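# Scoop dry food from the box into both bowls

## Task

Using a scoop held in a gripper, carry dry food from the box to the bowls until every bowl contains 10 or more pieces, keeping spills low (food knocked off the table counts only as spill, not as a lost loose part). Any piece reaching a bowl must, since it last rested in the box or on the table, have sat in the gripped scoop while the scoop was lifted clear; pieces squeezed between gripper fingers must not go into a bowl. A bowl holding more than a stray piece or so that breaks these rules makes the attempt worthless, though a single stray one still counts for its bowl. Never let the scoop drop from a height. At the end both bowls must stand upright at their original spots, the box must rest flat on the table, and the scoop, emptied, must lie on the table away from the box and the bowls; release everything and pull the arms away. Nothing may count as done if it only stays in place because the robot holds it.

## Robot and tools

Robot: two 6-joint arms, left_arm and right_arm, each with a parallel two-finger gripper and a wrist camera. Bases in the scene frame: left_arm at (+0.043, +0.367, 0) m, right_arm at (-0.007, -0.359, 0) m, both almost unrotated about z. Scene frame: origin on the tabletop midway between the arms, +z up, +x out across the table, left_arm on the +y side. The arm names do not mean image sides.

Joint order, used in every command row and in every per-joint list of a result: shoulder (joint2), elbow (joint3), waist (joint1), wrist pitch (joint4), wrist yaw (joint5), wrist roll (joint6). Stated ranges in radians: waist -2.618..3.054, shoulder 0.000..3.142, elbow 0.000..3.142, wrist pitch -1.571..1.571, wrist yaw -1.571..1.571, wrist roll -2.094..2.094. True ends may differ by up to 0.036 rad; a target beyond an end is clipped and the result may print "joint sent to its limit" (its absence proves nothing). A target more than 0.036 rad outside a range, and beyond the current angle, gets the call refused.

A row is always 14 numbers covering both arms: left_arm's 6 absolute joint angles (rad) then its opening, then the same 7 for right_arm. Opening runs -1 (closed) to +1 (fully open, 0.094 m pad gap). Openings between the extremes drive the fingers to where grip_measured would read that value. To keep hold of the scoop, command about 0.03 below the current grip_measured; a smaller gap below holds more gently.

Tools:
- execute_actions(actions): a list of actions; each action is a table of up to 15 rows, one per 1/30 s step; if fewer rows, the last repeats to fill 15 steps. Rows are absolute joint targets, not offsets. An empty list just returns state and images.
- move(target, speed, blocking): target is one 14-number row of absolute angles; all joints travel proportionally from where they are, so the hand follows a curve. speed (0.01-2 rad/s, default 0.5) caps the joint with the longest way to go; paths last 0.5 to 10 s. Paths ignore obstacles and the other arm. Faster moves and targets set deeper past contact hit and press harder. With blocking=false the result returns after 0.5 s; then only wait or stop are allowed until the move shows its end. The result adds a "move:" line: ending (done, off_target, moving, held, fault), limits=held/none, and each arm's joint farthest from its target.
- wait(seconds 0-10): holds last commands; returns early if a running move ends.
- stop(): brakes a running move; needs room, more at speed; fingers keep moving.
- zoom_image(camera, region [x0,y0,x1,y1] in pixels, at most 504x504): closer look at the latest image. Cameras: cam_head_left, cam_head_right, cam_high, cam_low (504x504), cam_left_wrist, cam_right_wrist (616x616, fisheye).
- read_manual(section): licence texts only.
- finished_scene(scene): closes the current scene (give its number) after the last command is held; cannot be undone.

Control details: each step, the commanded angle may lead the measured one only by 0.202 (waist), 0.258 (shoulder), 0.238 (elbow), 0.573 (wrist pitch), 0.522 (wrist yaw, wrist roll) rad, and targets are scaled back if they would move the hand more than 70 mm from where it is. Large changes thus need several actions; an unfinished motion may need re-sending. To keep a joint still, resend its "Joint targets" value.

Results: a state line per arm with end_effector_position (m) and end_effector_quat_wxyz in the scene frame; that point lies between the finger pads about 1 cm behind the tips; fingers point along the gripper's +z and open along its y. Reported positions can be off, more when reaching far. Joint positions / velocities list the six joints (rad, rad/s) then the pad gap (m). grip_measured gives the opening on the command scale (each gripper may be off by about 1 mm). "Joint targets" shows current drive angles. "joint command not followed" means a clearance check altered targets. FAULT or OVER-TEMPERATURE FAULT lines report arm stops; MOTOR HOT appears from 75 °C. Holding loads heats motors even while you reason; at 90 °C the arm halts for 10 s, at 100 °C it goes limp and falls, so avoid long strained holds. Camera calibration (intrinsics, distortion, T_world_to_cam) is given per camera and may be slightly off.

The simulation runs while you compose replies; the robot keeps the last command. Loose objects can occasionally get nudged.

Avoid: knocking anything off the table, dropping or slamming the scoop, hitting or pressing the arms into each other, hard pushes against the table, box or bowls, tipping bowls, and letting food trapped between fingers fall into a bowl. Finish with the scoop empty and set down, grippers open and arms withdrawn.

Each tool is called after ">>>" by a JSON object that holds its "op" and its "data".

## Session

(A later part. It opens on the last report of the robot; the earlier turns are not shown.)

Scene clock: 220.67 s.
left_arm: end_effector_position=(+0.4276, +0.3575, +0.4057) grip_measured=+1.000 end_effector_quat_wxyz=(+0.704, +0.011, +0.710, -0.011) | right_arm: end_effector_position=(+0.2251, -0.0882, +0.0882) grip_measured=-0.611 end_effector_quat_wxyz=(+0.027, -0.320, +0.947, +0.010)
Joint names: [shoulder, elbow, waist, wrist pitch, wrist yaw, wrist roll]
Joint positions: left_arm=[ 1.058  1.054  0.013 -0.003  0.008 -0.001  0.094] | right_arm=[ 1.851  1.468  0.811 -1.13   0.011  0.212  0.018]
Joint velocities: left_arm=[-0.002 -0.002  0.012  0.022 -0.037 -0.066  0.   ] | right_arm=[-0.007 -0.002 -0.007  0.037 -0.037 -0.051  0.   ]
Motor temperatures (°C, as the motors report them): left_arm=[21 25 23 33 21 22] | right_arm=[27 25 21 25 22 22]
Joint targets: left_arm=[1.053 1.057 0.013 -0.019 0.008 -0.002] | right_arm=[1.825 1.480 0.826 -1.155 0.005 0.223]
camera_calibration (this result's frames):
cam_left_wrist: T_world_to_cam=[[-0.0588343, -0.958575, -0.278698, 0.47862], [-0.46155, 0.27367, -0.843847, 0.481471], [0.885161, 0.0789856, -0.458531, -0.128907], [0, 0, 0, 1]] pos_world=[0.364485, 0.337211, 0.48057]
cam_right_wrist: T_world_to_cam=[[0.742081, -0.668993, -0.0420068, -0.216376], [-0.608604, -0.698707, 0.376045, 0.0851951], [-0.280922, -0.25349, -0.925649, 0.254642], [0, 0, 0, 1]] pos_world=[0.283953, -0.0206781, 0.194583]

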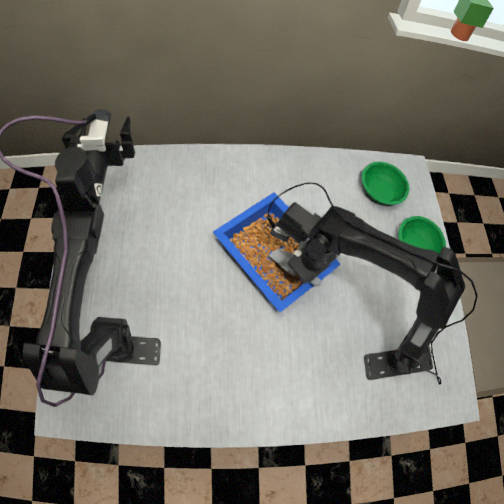

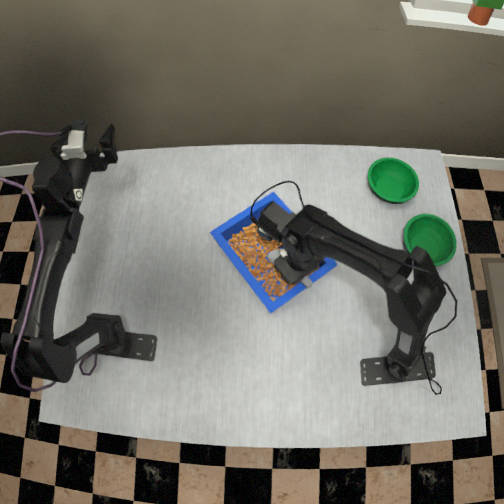

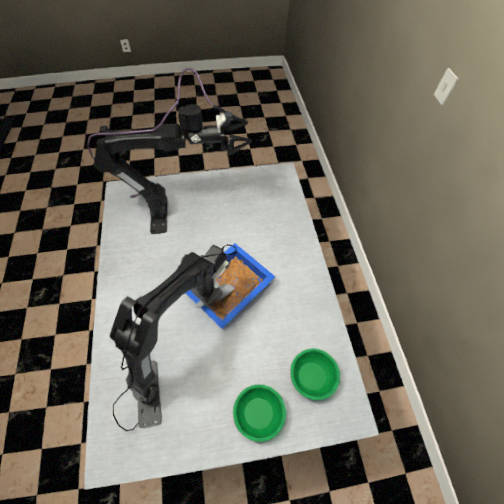

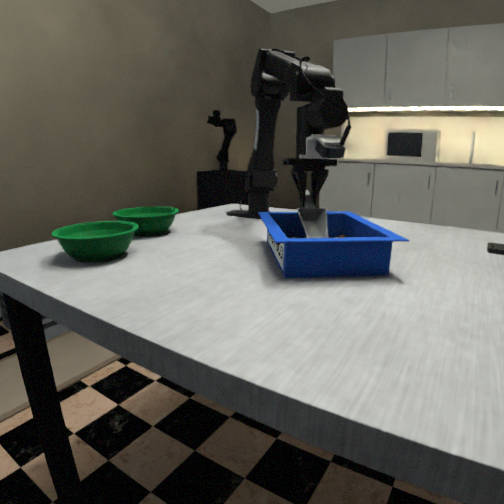

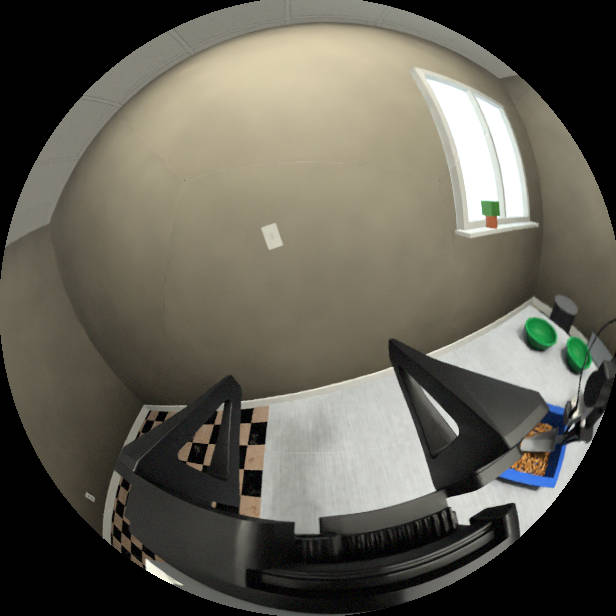

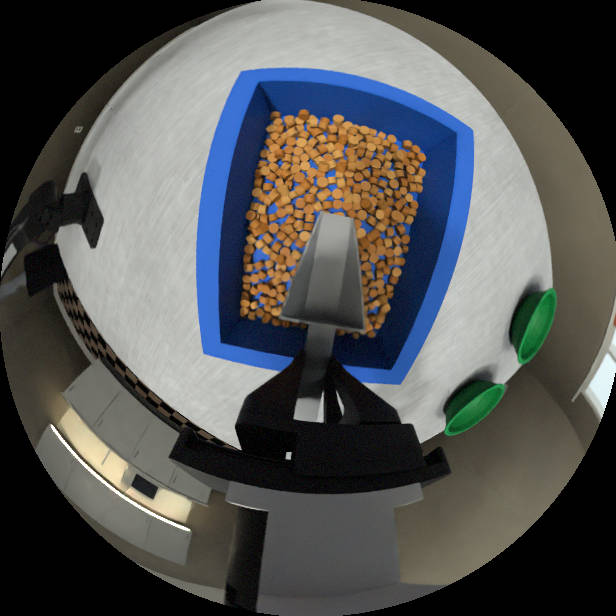

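>>> {"op": "move", "data": {"target": [1.053, 1.057, 0.013, -0.019, 0.008, -0.002, 1.0, 1.919, 1.48, 0.811, -1.051, 0.012, 0.212, -0.65], "speed": 0.12}}

>>> {"op": "zoom_image", "data": {"camera": "cam_right_wrist", "region": [230, 90, 480, 340]}}

Scene clock: 230.50 s.
left_arm: end_effector_position=(+0.4276, +0.3575, +0.4058) grip_measured=+1.000 end_effector_quat_wxyz=(+0.704, +0.011, +0.710, -0.011) | right_arm: end_effector_position=(+0.2373, -0.0742, +0.0723) grip_measured=-0.611 end_effector_quat_wxyz=(+0.041, -0.320, +0.946, +0.018)
Joint names: [shoulder, elbow, waist, wrist pitch, wrist yaw, wrist roll]
Joint positions: left_arm=[ 1.058  1.054  0.013 -0.003  0.008 -0.001  0.094] | right_arm=[ 1.901  1.468  0.811 -1.048  0.012  0.212  0.018]
Joint velocities: left_arm=[-0.007  0.002 -0.007  0.007 -0.051  0.007  0.   ] | right_arm=[ 0.012 -0.017 -0.002 -0.007 -0.037  0.022  0.   ]
Motor temperatures (°C, as the motors report them): left_arm=[21 25 23 33 21 22] | right_arm=[29 26 21 25 22 22]
Joint targets: left_arm=[1.053 1.057 0.013 -0.019 0.008 -0.002] | right_arm=[1.919 1.480 0.811 -1.051 0.012 0.212]
move: done; limits=none; left_arm: farthest joint: the wrist pitch, 0.016 radians from its target (0.016 radians at the start); right_arm: farthest joint: the shoulder, 0.018 radians from its target (0.068 radians at the start)
camera_calibration (this result's frames):
cam_left_wrist: T_world_to_cam=[[-0.058728, -0.958577, -0.278712, 0.478608], [-0.461228, 0.273662, -0.844025, 0.481489], [0.885336, 0.0789816, -0.458194, -0.129074], [0, 0, 0, 1]] pos_world=[0.364457, 0.337212, 0.480641]
cam_right_wrist: T_world_to_cam=[[0.742954, -0.668018, -0.0420941, -0.216812], [-0.616453, -0.707394, 0.345802, 0.111815], [-0.260779, -0.230965, -0.937363, 0.244612], [0, 0, 0, 1]] pos_world=[0.293799, -0.00924002, 0.181498]

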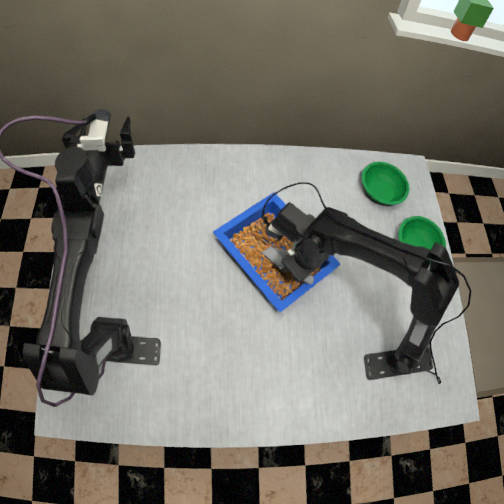

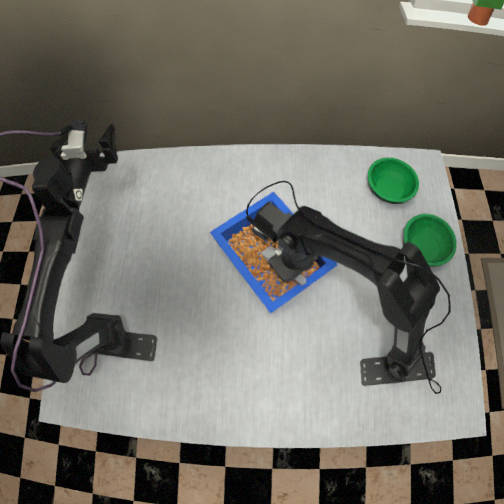

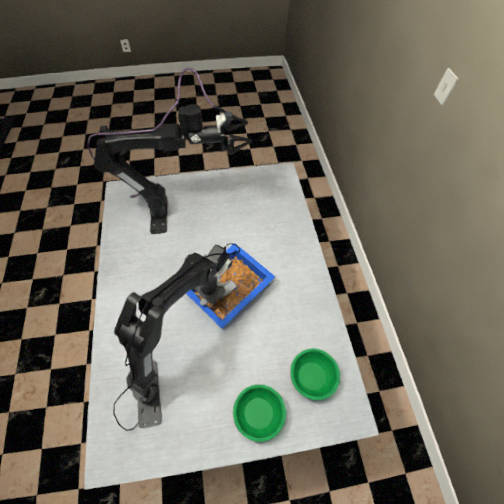

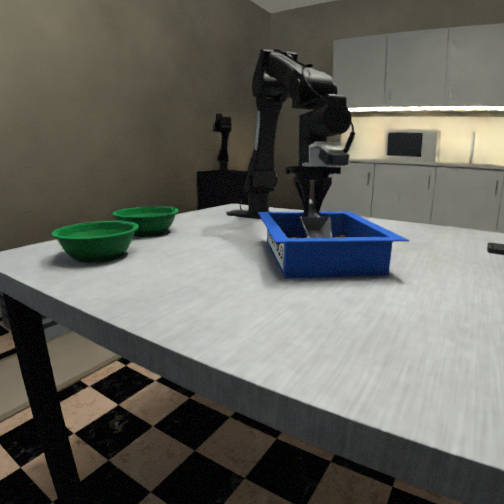

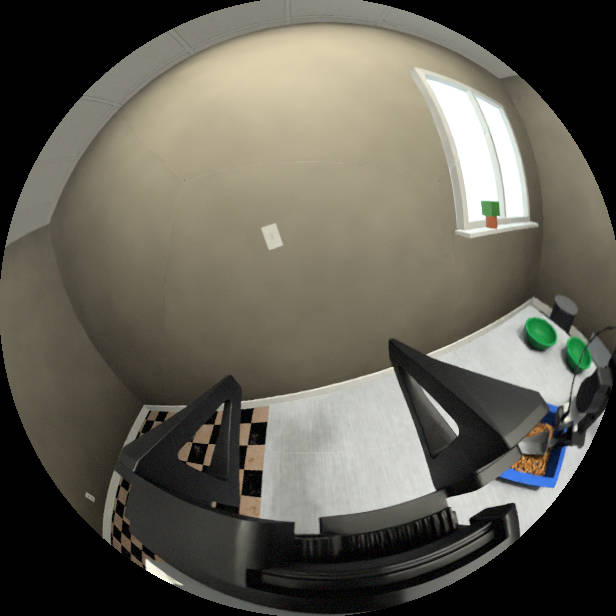

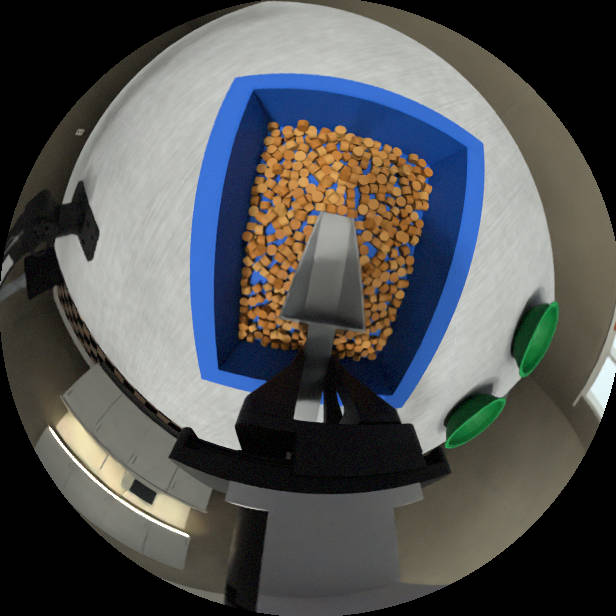

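Region (230, 90, 480, 340) of cam_right_wrist's 616x616 image, scaled by 2.016, with more detail than that image has.

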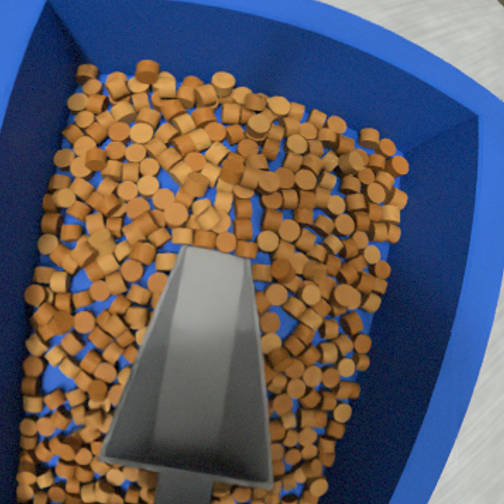

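>>> {"op": "execute_actions", "data": {"actions": [[[1.053,1.057,0.013,-0.019,0.008,-0.002,1,1.925,1.48,0.805,-1.048,0.015,0.205,-0.65],[1.053,1.057,0.013,-0.019,0.008,-0.002,1,1.930,1.48,0.802,-1.046,0.018,0.202,-0.65],[1.053,1.057,0.013,-0.019,0.008,-0.002,1,1.935,1.48,0.800,-1.043,0.019,0.201,-0.65],[1.053,1.057,0.013,-0.019,0.008,-0.002,1,1.937,1.48,0.800,-1.037,0.020,0.200,-0.65],[1.053,1.057,0.013,-0.019,0.008,-0.002,1,1.939,1.48,0.799,-1.030,0.021,0.200,-0.65],[1.053,1.057,0.013,-0.019,0.008,-0.002,1,1.941,1.48,0.799,-1.024,0.022,0.199,-0.65],[1.053,1.057,0.013,-0.019,0.008,-0.002,1,1.943,1.48,0.799,-1.018,0.022,0.198,-0.65],[1.053,1.057,0.013,-0.019,0.008,-0.002,1,1.945,1.48,0.798,-1.012,0.023,0.198,-0.65],[1.053,1.057,0.013,-0.019,0.008,-0.002,1,1.947,1.48,0.798,-1.005,0.024,0.197,-0.65],[1.053,1.057,0.013,-0.019,0.008,-0.002,1,1.949,1.48,0.798,-0.999,0.025,0.196,-0.65],[1.053,1.057,0.013,-0.019,0.008,-0.002,1,1.951,1.48,0.797,-0.993,0.026,0.196,-0.65],[1.053,1.057,0.013,-0.019,0.008,-0.002,1,1.953,1.48,0.797,-0.986,0.027,0.195,-0.65],[1.053,1.057,0.013,-0.019,0.008,-0.002,1,1.955,1.48,0.796,-0.980,0.027,0.195,-0.65],[1.053,1.057,0.013,-0.019,0.008,-0.002,1,1.957,1.48,0.796,-0.974,0.028,0.194,-0.65],[1.053,1.057,0.013,-0.019,0.008,-0.002,1,1.959,1.48,0.796,-0.968,0.029,0.193,-0.65]],[[1.053,1.057,0.013,-0.019,0.008,-0.002,1,1.961,1.48,0.795,-0.961,0.030,0.193,-0.65],[1.053,1.057,0.013,-0.019,0.008,-0.002,1,1.963,1.48,0.795,-0.955,0.031,0.192,-0.65],[1.053,1.057,0.013,-0.019,0.008,-0.002,1,1.965,1.48,0.795,-0.949,0.032,0.191,-0.65],[1.053,1.057,0.013,-0.019,0.008,-0.002,1,1.967,1.48,0.794,-0.942,0.032,0.191,-0.65],[1.053,1.057,0.013,-0.019,0.008,-0.002,1,1.969,1.48,0.794,-0.936,0.033,0.190,-0.65],[1.053,1.057,0.013,-0.019,0.008,-0.002,1,1.971,1.48,0.794,-0.930,0.034,0.189,-0.65],[1.053,1.057,0.013,-0.019,0.008,-0.002,1,1.973,1.48,0.793,-0.924,0.035,0.189,-0.65],[1.053,1.057,0.013,-0.019,0.008,-0.002,1,1.975,1.48,0.793,-0.917,0.036,0.188,-0.65],[1.053,1.057,0.013,-0.019,0.008,-0.002,1,1.976,1.48,0.793,-0.911,0.037,0.187,-0.65],[1.053,1.057,0.013,-0.019,0.008,-0.002,1,1.978,1.48,0.792,-0.905,0.037,0.187,-0.65],[1.053,1.057,0.013,-0.019,0.008,-0.002,1,1.980,1.48,0.792,-0.898,0.038,0.186,-0.65],[1.053,1.057,0.013,-0.019,0.008,-0.002,1,1.982,1.48,0.791,-0.892,0.039,0.186,-0.65],[1.053,1.057,0.013,-0.019,0.008,-0.002,1,1.984,1.48,0.791,-0.886,0.040,0.185,-0.65],[1.053,1.057,0.013,-0.019,0.008,-0.002,1,1.986,1.48,0.791,-0.880,0.041,0.184,-0.65],[1.053,1.057,0.013,-0.019,0.008,-0.002,1,1.988,1.48,0.790,-0.873,0.042,0.184,-0.65]],[[1.053,1.057,0.013,-0.019,0.008,-0.002,1,1.990,1.48,0.790,-0.867,0.042,0.183,-0.65],[1.053,1.057,0.013,-0.019,0.008,-0.002,1,1.992,1.48,0.790,-0.861,0.043,0.182,-0.65],[1.053,1.057,0.013,-0.019,0.008,-0.002,1,1.994,1.48,0.789,-0.854,0.044,0.182,-0.65],[1.053,1.057,0.013,-0.019,0.008,-0.002,1,1.996,1.48,0.789,-0.848,0.045,0.181,-0.65],[1.053,1.057,0.013,-0.019,0.008,-0.002,1,1.998,1.48,0.789,-0.842,0.046,0.180,-0.65],[1.053,1.057,0.013,-0.019,0.008,-0.002,1,2.000,1.48,0.788,-0.836,0.047,0.180,-0.65],[1.053,1.057,0.013,-0.019,0.008,-0.002,1,2.002,1.48,0.788,-0.829,0.047,0.179,-0.65],[1.053,1.057,0.013,-0.019,0.008,-0.002,1,2.004,1.48,0.788,-0.823,0.048,0.178,-0.65],[1.053,1.057,0.013,-0.019,0.008,-0.002,1,2.006,1.48,0.787,-0.817,0.049,0.178,-0.65],[1.053,1.057,0.013,-0.019,0.008,-0.002,1,2.008,1.48,0.787,-0.810,0.050,0.177,-0.65],[1.053,1.057,0.013,-0.019,0.008,-0.002,1,2.010,1.48,0.786,-0.804,0.051,0.177,-0.65],[1.053,1.057,0.013,-0.019,0.008,-0.002,1,2.012,1.48,0.786,-0.798,0.052,0.176,-0.65],[1.053,1.057,0.013,-0.019,0.008,-0.002,1,2.014,1.48,0.786,-0.792,0.052,0.175,-0.65],[1.053,1.057,0.013,-0.019,0.008,-0.002,1,2.016,1.48,0.785,-0.785,0.053,0.175,-0.65],[1.053,1.057,0.013,-0.019,0.008,-0.002,1,2.018,1.48,0.785,-0.779,0.054,0.174,-0.65]]]}}

>>> {"op": "zoom_image", "data": {"camera": "cam_right_wrist", "region": [230, 110, 480, 360]}}

Scene clock: 253.07 s.
left_arm: end_effector_position=(+0.4276, +0.3575, +0.4058) grip_measured=+1.000 end_effector_quat_wxyz=(+0.704, +0.011, +0.710, -0.011) | right_arm: end_effector_position=(+0.2822, -0.0392, +0.0488) grip_measured=-0.611 end_effector_quat_wxyz=(+0.119, -0.320, +0.939, +0.043)
Joint names: [shoulder, elbow, waist, wrist pitch, wrist yaw, wrist roll]
Joint positions: left_arm=[ 1.058  1.054  0.013 -0.003  0.008 -0.001  0.094] | right_arm=[ 1.99   1.468  0.798 -0.798  0.045  0.188  0.018]
Joint velocities: left_arm=[ 0.002  0.002 -0.007  0.081 -0.037 -0.022  0.   ] | right_arm=[ 0.056  0.007 -0.037  0.154  0.022 -0.154 -0.   ]
Motor temperatures (°C, as the motors report them): left_arm=[21 25 23 33 21 22] | right_arm=[28 26 21 25 22 22]
Joint targets: left_arm=[1.053 1.057 0.013 -0.019 0.008 -0.002] | right_arm=[2.018 1.480 0.785 -0.779 0.054 0.174]
camera_calibration (this result's frames):
cam_left_wrist: T_world_to_cam=[[-0.058728, -0.958577, -0.278712, 0.478608], [-0.461228, 0.273662, -0.844025, 0.481489], [0.885336, 0.0789816, -0.458194, -0.129074], [0, 0, 0, 1]] pos_world=[0.364457, 0.337212, 0.480641]
cam_right_wrist: T_world_to_cam=[[0.749741, -0.661684, -0.00790744, -0.231139], [-0.648285, -0.736851, 0.191774, 0.187645], [-0.13272, -0.138654, -0.981407, 0.21198], [0, 0, 0, 1]] pos_world=[0.323076, 0.0147173, 0.170225]

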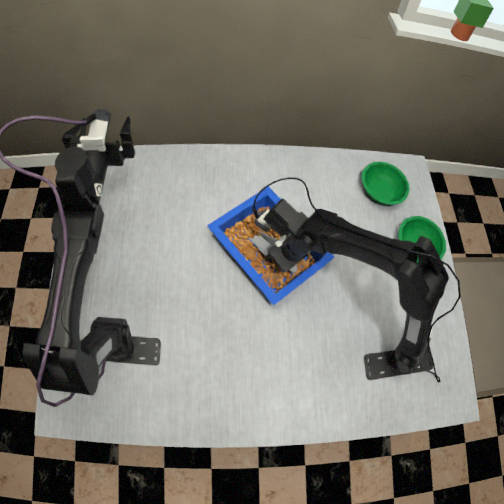

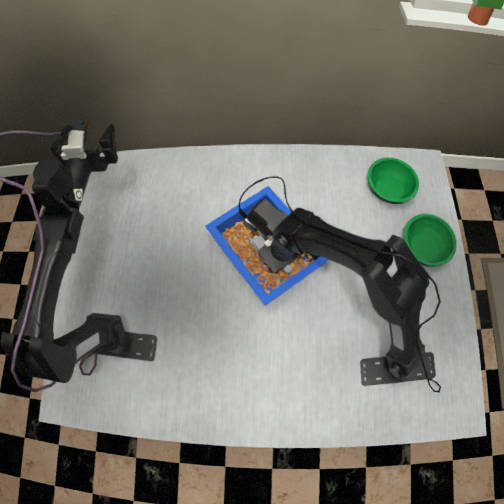

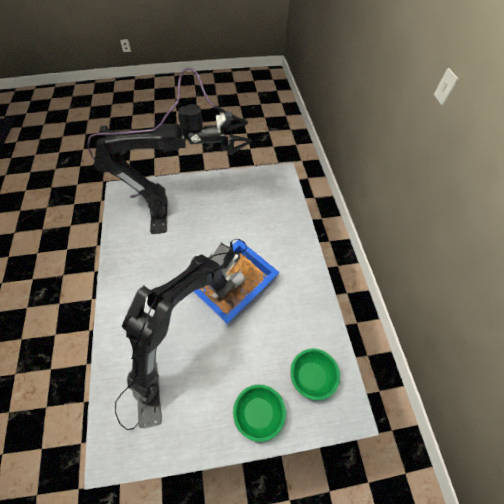

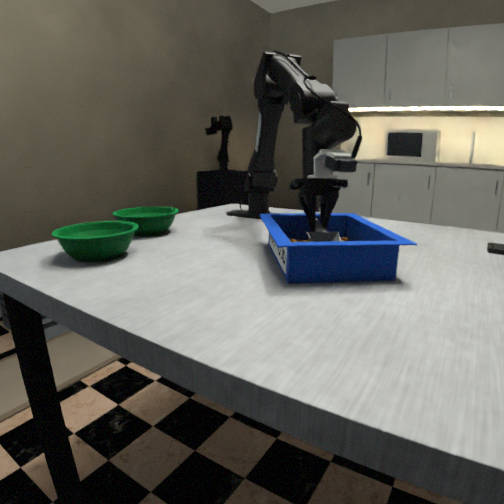

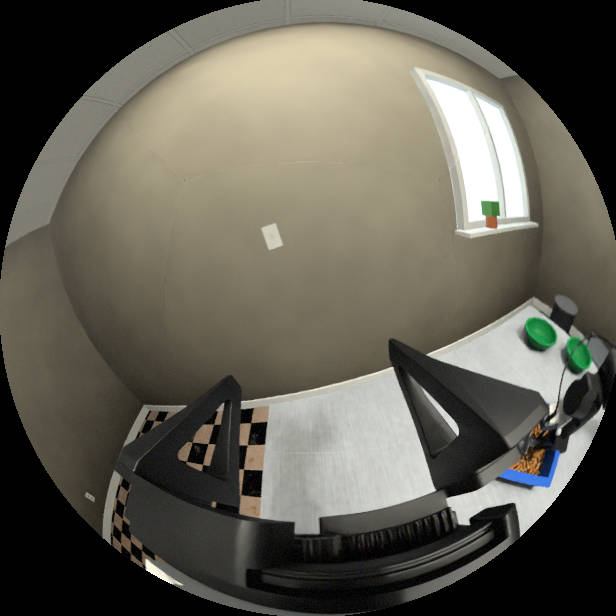

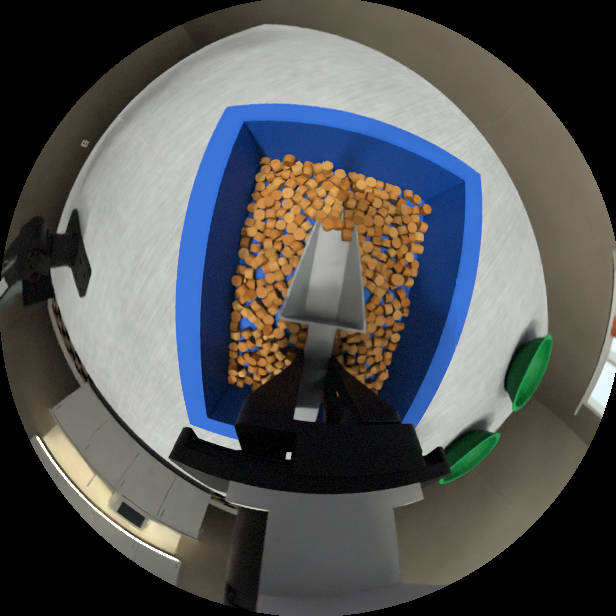

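Region (230, 110, 480, 360) of cam_right_wrist's 616x616 image, scaled by 2.016, with more detail than that image has.

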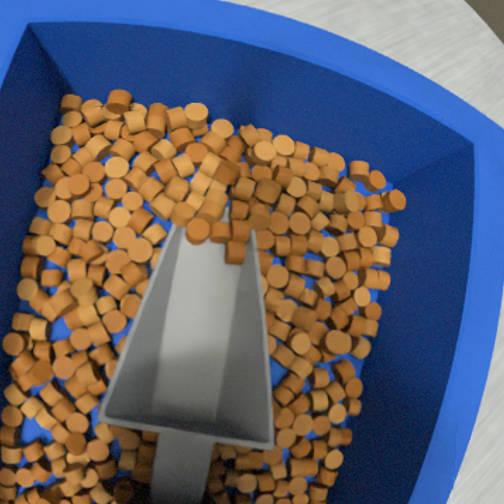

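>>> {"op": "move", "data": {"target": [2.24, 2.22, -0.54, -1.36, 0.0, -1.28, 1.0, 2.010, 1.48, 0.79, -0.785, 0.054, 0.178, -0.65], "speed": 1.0}}

Scene clock: 295.23 s.
left_arm: end_effector_position=(+0.4423, +0.1052, +0.1298) grip_measured=+1.000 end_effector_quat_wxyz=(+0.052, -0.338, +0.937, -0.075) | right_arm: end_effector_position=(+0.2866, -0.0358, +0.0477) grip_measured=-0.611 end_effector_quat_wxyz=(+0.128, -0.320, +0.938, +0.045)
Joint names: [shoulder, elbow, waist, wrist pitch, wrist yaw, wrist roll]
Joint positions: left_arm=[ 2.243  2.198 -0.543 -1.342  0.008 -1.272  0.094] | right_arm=[ 1.997  1.468  0.797 -0.773  0.048  0.185  0.018]
Joint velocities: left_arm=[-0.007  0.002 -0.007 -0.007  0.051 -0.051  0.   ] | right_arm=[ 0.002 -0.007 -0.012 -0.037  0.007  0.037 -0.001]
Motor temperatures (°C, as the motors report them): left_arm=[22 25 23 33 21 22] | right_arm=[28 27 21 25 22 22]
Joint targets: left_arm=[2.240 2.220 -0.540 -1.360 -0.000 -1.280] | right_arm=[2.010 1.480 0.790 -0.785 0.054 0.178]
move: off_target (left_arm); limits=none; left_arm: farthest joint: the elbow, 0.022 radians from its target (1.166 radians at the start); right_arm: farthest joint: the shoulder, 0.013 radians from its target (0.013 radians at the start)
camera_calibration (this result's frames):
cam_left_wrist: T_world_to_cam=[[0.381074, -0.906273, 0.182898, -0.0991511], [-0.880622, -0.295547, 0.370348, 0.412109], [-0.281581, -0.302194, -0.910709, 0.366354], [0, 0, 0, 1]] pos_world=[0.503854, 0.14265, 0.199153]
cam_right_wrist: T_world_to_cam=[[0.749954, -0.661478, -0.00404941, -0.232478], [-0.65088, -0.739002, 0.173871, 0.194755], [-0.118004, -0.12776, -0.98476, 0.208311], [0, 0, 0, 1]] pos_world=[0.325691, 0.0167593, 0.170333]

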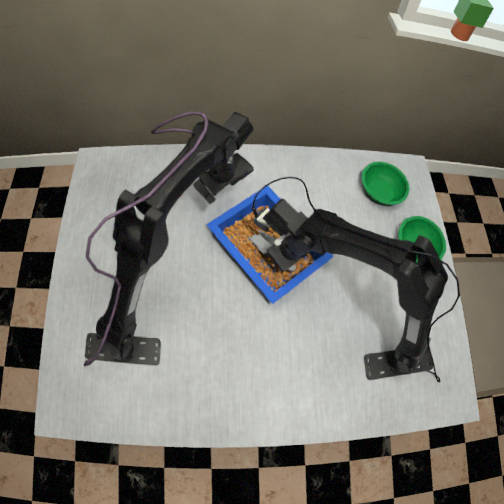

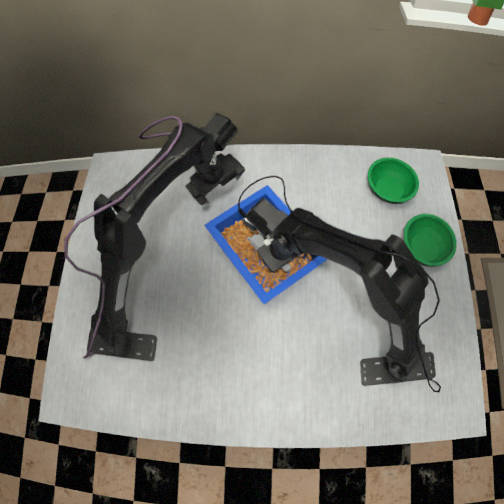

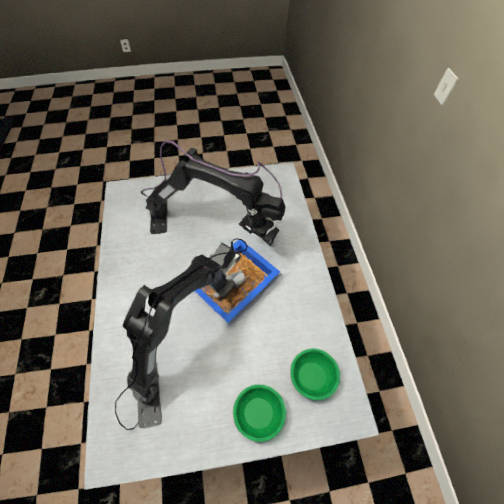

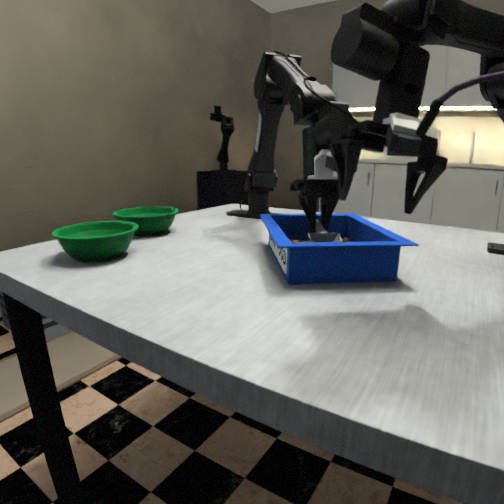

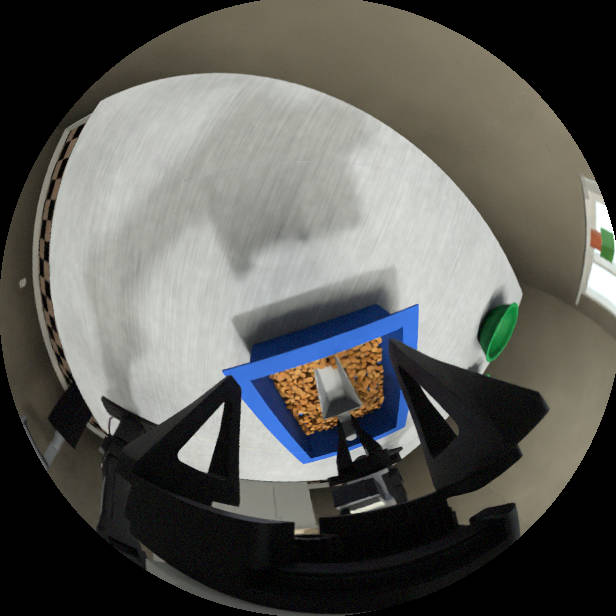

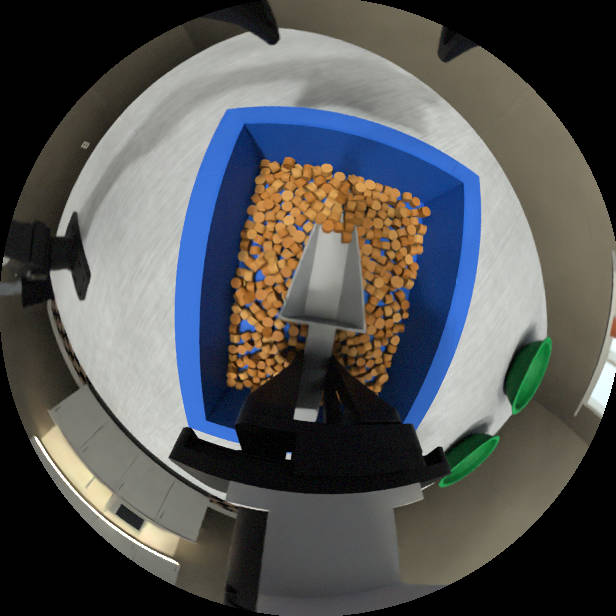

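>>> {"op": "zoom_image", "data": {"camera": "cam_left_wrist", "region": [200, 260, 450, 480]}}

Region (200, 260, 450, 480) of cam_left_wrist's 616x616 image, scaled by 2.016, with more detail than that image has; it fills the top 444 rows of this view, and the rest is white.

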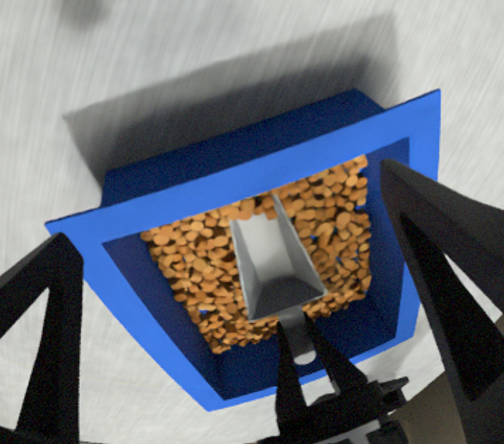

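>>> {"op": "move", "data": {"target": [2.255, 1.86, -0.543, -1.014, 0.005, -1.275, 1.0, 2.005, 1.48, 0.795, -0.775, 0.05, 0.183, -0.65], "speed": 0.4}}

>>> {"op": "zoom_image", "data": {"camera": "cam_right_wrist", "region": [200, 40, 500, 340]}}

Scene clock: 313.30 s.
left_arm: end_effector_position=(+0.4442, +0.1040, +0.0467) grip_measured=+1.000 end_effector_quat_wxyz=(+0.051, -0.338, +0.937, -0.074) | right_arm: end_effector_position=(+0.2866, -0.0358, +0.0477) grip_measured=-0.611 end_effector_quat_wxyz=(+0.128, -0.320, +0.938, +0.045)
Joint names: [shoulder, elbow, waist, wrist pitch, wrist yaw, wrist roll]
Joint positions: left_arm=[ 2.246  1.873 -0.543 -1.018  0.008 -1.273  0.094] | right_arm=[ 1.997  1.468  0.797 -0.773  0.048  0.185  0.018]
Joint velocities: left_arm=[ 0.002 -0.012 -0.017 -0.022 -0.022  0.037  0.   ] | right_arm=[-0.002  0.007 -0.002 -0.007 -0.037 -0.022 -0.001]
Motor temperatures (°C, as the motors report them): left_arm=[26 25 23 30 21 22] | right_arm=[29 27 21 25 22 22]
Joint targets: left_arm=[2.255 1.860 -0.543 -1.014 0.005 -1.275] | right_arm=[2.005 1.480 0.795 -0.775 0.050 0.183]
move: done; limits=none; left_arm: farthest joint: the elbow, 0.013 radians from its target (0.338 radians at the start); right_arm: farthest joint: the elbow, 0.012 radians from its target (0.012 radians at the start)
camera_calibration (this result's frames):
cam_left_wrist: T_world_to_cam=[[0.382348, -0.906345, 0.179857, -0.0862747], [-0.879183, -0.296942, 0.372642, 0.443617], [-0.284335, -0.300607, -0.910379, 0.291902], [0, 0, 0, 1]] pos_world=[0.506006, 0.141281, 0.115948]
cam_right_wrist: T_world_to_cam=[[0.749954, -0.661478, -0.00404941, -0.232478], [-0.65088, -0.739002, 0.173871, 0.194755], [-0.118004, -0.12776, -0.98476, 0.208311], [0, 0, 0, 1]] pos_world=[0.325691, 0.0167593, 0.170333]

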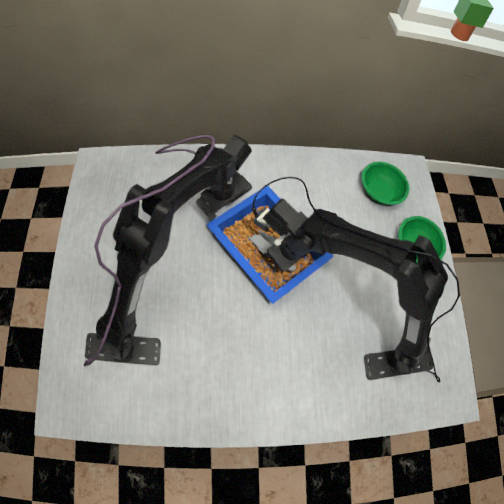

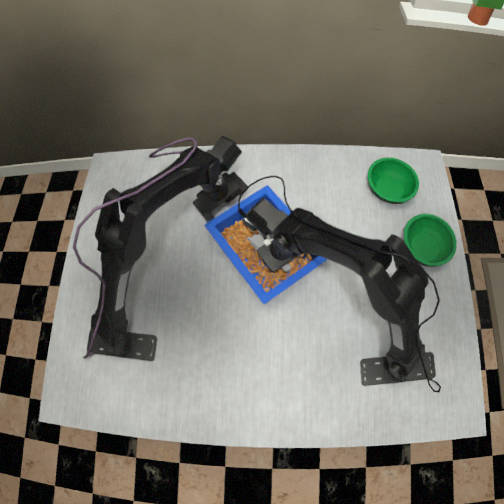

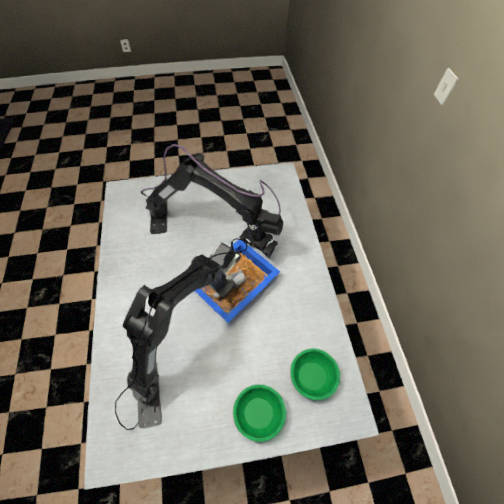

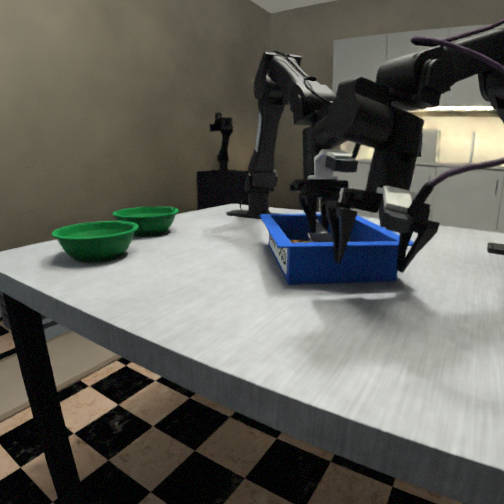

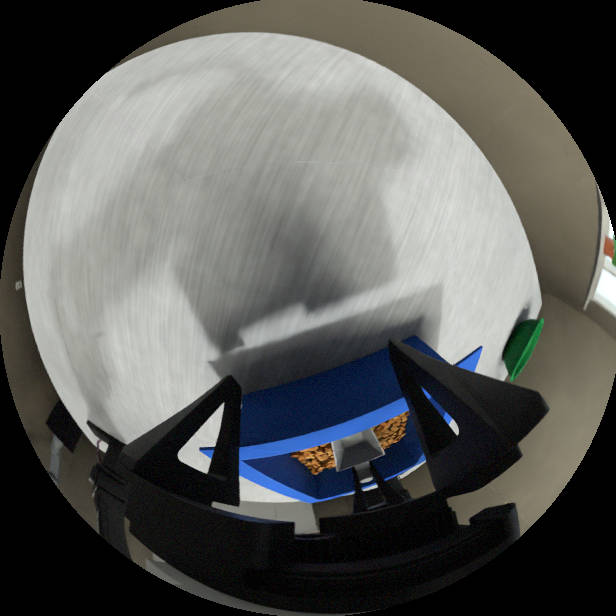

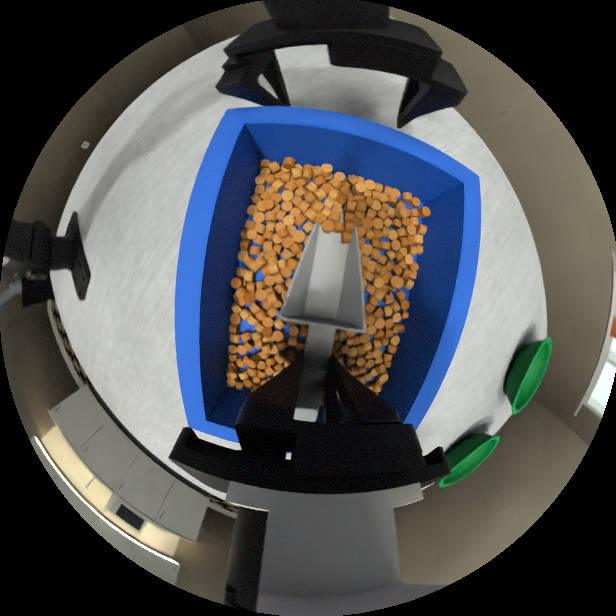

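Region (200, 40, 500, 340) of cam_right_wrist's 616x616 image, scaled by 1.680, with more detail than that image has.

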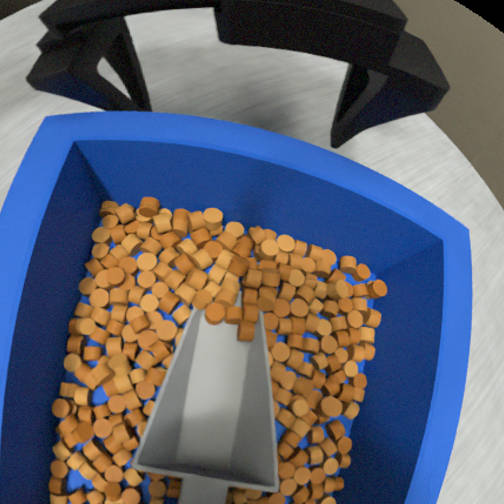

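>>> {"op": "execute_actions", "data": {"actions": [[[2.258,1.87,-0.55,-1.016,0.006,-1.274,1,2.009,1.48,0.792,-0.773,0.052,0.181,-0.65],[2.262,1.87,-0.555,-1.016,0.006,-1.274,1,2.013,1.48,0.790,-0.773,0.053,0.179,-0.65],[2.266,1.87,-0.56,-1.016,0.006,-1.274,1,2.017,1.48,0.788,-0.773,0.054,0.177,-0.65],[2.270,1.87,-0.564,-1.016,0.006,-1.274,1,2.021,1.48,0.787,-0.773,0.054,0.175,-0.65],[2.273,1.87,-0.568,-1.016,0.006,-1.274,1,2.021,1.48,0.786,-0.773,0.054,0.174,-0.65],[2.276,1.87,-0.572,-1.016,0.006,-1.274,1,2.021,1.48,0.786,-0.772,0.055,0.174,-0.65],[2.279,1.87,-0.575,-1.016,0.006,-1.274,1,2.022,1.48,0.786,-0.770,0.055,0.174,-0.65],[2.282,1.87,-0.577,-1.016,0.006,-1.274,1,2.022,1.48,0.785,-0.768,0.055,0.173,-0.65],[2.284,1.87,-0.579,-1.016,0.006,-1.274,1,2.023,1.48,0.785,-0.766,0.056,0.173,-0.65],[2.284,1.87,-0.579,-1.016,0.006,-1.274,1,2.024,1.48,0.785,-0.764,0.056,0.173,-0.65],[2.284,1.87,-0.579,-1.016,0.006,-1.274,1,2.025,1.48,0.785,-0.762,0.056,0.173,-0.65],[2.284,1.87,-0.579,-1.016,0.006,-1.274,1,2.026,1.48,0.784,-0.759,0.057,0.172,-0.65],[2.284,1.87,-0.579,-1.016,0.006,-1.274,1,2.027,1.48,0.784,-0.756,0.057,0.172,-0.65],[2.284,1.87,-0.579,-1.016,0.006,-1.274,1,2.028,1.48,0.784,-0.753,0.058,0.172,-0.65],[2.284,1.87,-0.579,-1.016,0.006,-1.274,1,2.029,1.48,0.784,-0.750,0.058,0.172,-0.65]],[[2.284,1.87,-0.579,-1.016,0.006,-1.274,1,2.030,1.48,0.783,-0.746,0.059,0.171,-0.65],[2.284,1.87,-0.579,-1.016,0.006,-1.274,1,2.032,1.48,0.783,-0.742,0.059,0.171,-0.65],[2.284,1.87,-0.579,-1.016,0.006,-1.274,1,2.033,1.48,0.783,-0.738,0.060,0.171,-0.65],[2.284,1.87,-0.579,-1.016,0.006,-1.274,1,2.035,1.48,0.783,-0.734,0.060,0.170,-0.65],[2.284,1.87,-0.579,-1.016,0.006,-1.274,1,2.036,1.48,0.782,-0.730,0.061,0.170,-0.65],[2.284,1.87,-0.579,-1.016,0.006,-1.274,1,2.037,1.48,0.782,-0.726,0.061,0.170,-0.65],[2.284,1.87,-0.579,-1.016,0.006,-1.274,1,2.039,1.48,0.782,-0.722,0.062,0.169,-0.65],[2.284,1.87,-0.579,-1.016,0.006,-1.274,1,2.040,1.48,0.782,-0.718,0.062,0.169,-0.65],[2.284,1.87,-0.579,-1.016,0.006,-1.274,1,2.042,1.48,0.781,-0.714,0.063,0.169,-0.65],[2.284,1.87,-0.579,-1.016,0.006,-1.274,1,2.043,1.48,0.781,-0.710,0.063,0.168,-0.65],[2.284,1.87,-0.579,-1.016,0.006,-1.274,1,2.044,1.48,0.781,-0.706,0.064,0.168,-0.65],[2.284,1.87,-0.579,-1.016,0.006,-1.274,1,2.046,1.48,0.781,-0.702,0.064,0.168,-0.65],[2.284,1.87,-0.579,-1.016,0.006,-1.274,1,2.047,1.48,0.780,-0.698,0.065,0.167,-0.65],[2.284,1.87,-0.579,-1.016,0.006,-1.274,1,2.049,1.48,0.780,-0.694,0.065,0.167,-0.65],[2.284,1.87,-0.579,-1.016,0.006,-1.274,1,2.050,1.48,0.780,-0.690,0.066,0.167,-0.65]],[[2.284,1.87,-0.579,-1.016,0.006,-1.274,1,2.052,1.48,0.780,-0.686,0.066,0.167,-0.65],[2.284,1.87,-0.579,-1.016,0.006,-1.274,1,2.053,1.48,0.780,-0.681,0.067,0.166,-0.65],[2.284,1.87,-0.579,-1.016,0.006,-1.274,1,2.055,1.48,0.779,-0.677,0.067,0.166,-0.65],[2.284,1.87,-0.579,-1.016,0.006,-1.274,1,2.056,1.48,0.779,-0.673,0.067,0.166,-0.65],[2.284,1.87,-0.579,-1.016,0.006,-1.274,1,2.058,1.48,0.779,-0.669,0.068,0.166,-0.65],[2.284,1.87,-0.579,-1.016,0.006,-1.274,1,2.059,1.48,0.779,-0.665,0.068,0.166,-0.65],[2.284,1.87,-0.579,-1.016,0.006,-1.274,1,2.061,1.48,0.779,-0.661,0.068,0.165,-0.65],[2.284,1.87,-0.579,-1.016,0.006,-1.274,1,2.062,1.48,0.778,-0.656,0.069,0.165,-0.65],[2.284,1.87,-0.579,-1.016,0.006,-1.274,1,2.064,1.48,0.778,-0.652,0.069,0.165,-0.65],[2.284,1.87,-0.579,-1.016,0.006,-1.274,1,2.065,1.48,0.778,-0.648,0.069,0.165,-0.65],[2.284,1.87,-0.579,-1.016,0.006,-1.274,1,2.067,1.48,0.778,-0.644,0.070,0.165,-0.65],[2.284,1.87,-0.579,-1.016,0.006,-1.274,1,2.068,1.48,0.778,-0.640,0.070,0.165,-0.65]]]}}

>>> {"op": "zoom_image", "data": {"camera": "cam_right_wrist", "region": [200, 60, 500, 360]}}

Scene clock: 345.50 s.
left_arm: end_effector_position=(+0.4369, +0.0956, +0.0370) grip_measured=+1.000 end_effector_quat_wxyz=(+0.047, -0.326, +0.942, -0.064) | right_arm: end_effector_position=(+0.3056, -0.0224, +0.0406) grip_measured=-0.611 end_effector_quat_wxyz=(+0.163, -0.317, +0.933, +0.056)
Joint names: [shoulder, elbow, waist, wrist pitch, wrist yaw, wrist roll]
Joint positions: left_arm=[ 2.268  1.873 -0.57  -1.017 -0.001 -1.272  0.094] | right_arm=[ 2.032  1.468  0.791 -0.666  0.063  0.178  0.018]
Joint velocities: left_arm=[-0.017 -0.012 -0.012 -0.007 -0.081  0.037  0.   ] | right_arm=[ 0.007 -0.002 -0.002  0.007  0.051  0.007 -0.001]
Motor temperatures (°C, as the motors report them): left_arm=[27 24 23 29 21 22] | right_arm=[30 27 21 25 22 22]
Joint targets: left_arm=[2.284 1.870 -0.579 -1.016 0.006 -1.274] | right_arm=[2.068 1.480 0.778 -0.640 0.070 0.165]
camera_calibration (this result's frames):
cam_left_wrist: T_world_to_cam=[[0.361396, -0.918891, 0.158216, -0.0781135], [-0.881894, -0.281764, 0.377984, 0.437845], [-0.302746, -0.276131, -0.912193, 0.284177], [0, 0, 0, 1]] pos_world=[0.500396, 0.130061, 0.106085]
cam_right_wrist: T_world_to_cam=[[0.747137, -0.664566, 0.0117817, -0.237699], [-0.66197, -0.742389, 0.103221, 0.22447], [-0.0598502, -0.084919, -0.994589, 0.18887], [0, 0, 0, 1]] pos_world=[0.33749, 0.0247159, 0.167479]

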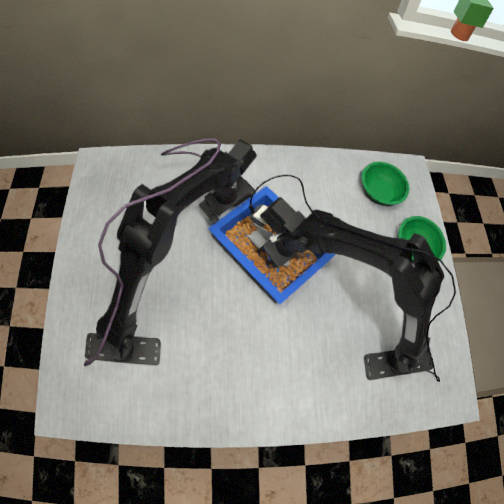

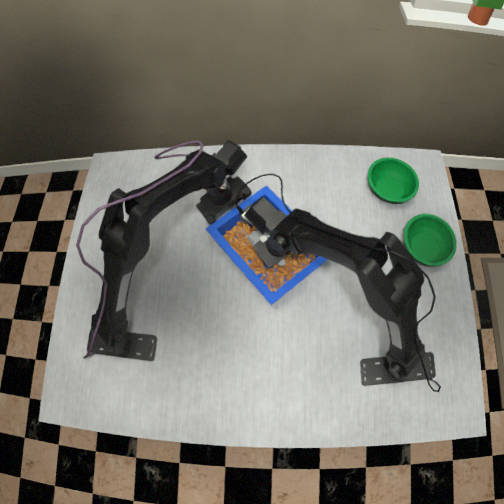

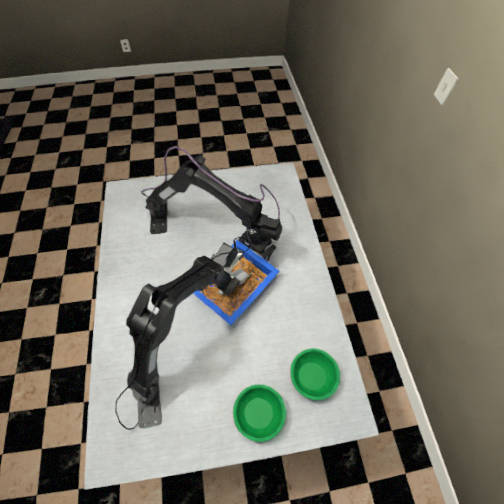

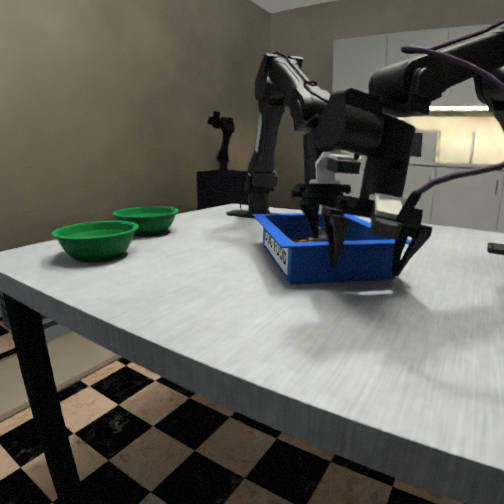

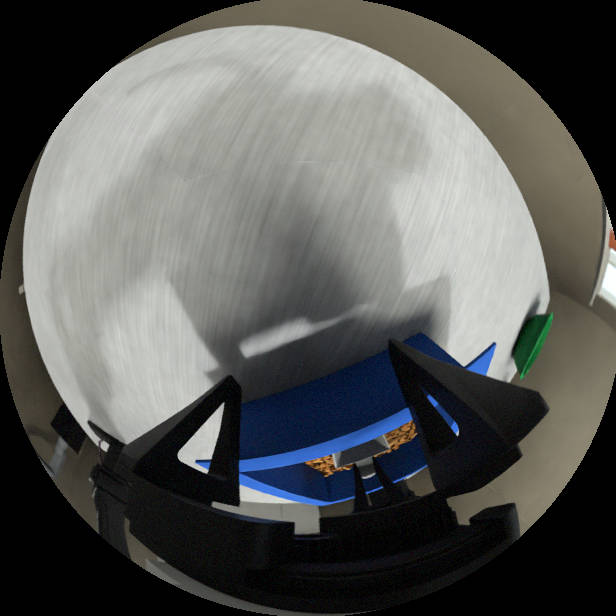

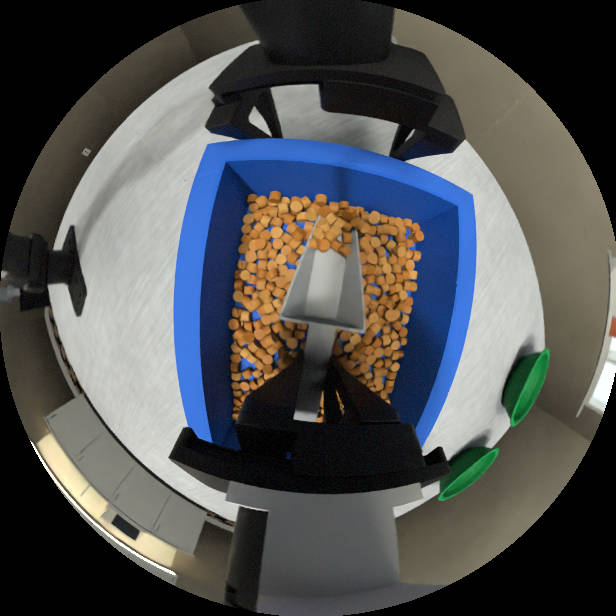

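Region (200, 60, 500, 360) of cam_right_wrist's 616x616 image, scaled by 1.680, with more detail than that image has.

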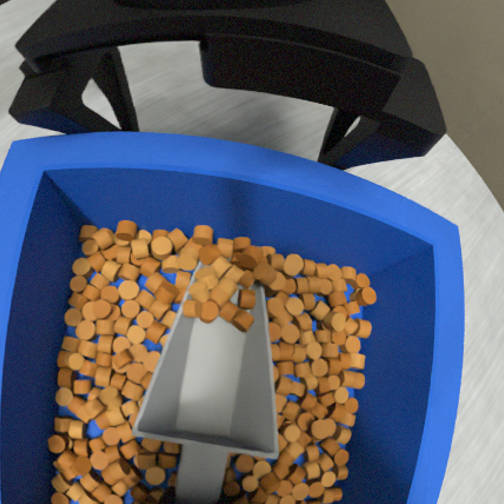

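>>> {"op": "zoom_image", "data": {"camera": "cam_right_wrist", "region": [280, 170, 400, 290]}}

Region (280, 170, 400, 290) of cam_right_wrist's 616x616 image, scaled by 4.200, with more detail than that image has.

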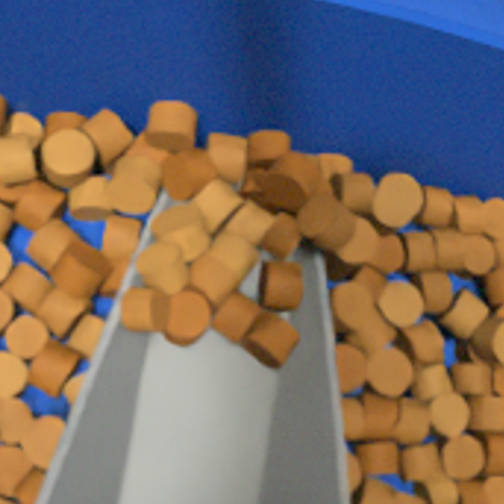

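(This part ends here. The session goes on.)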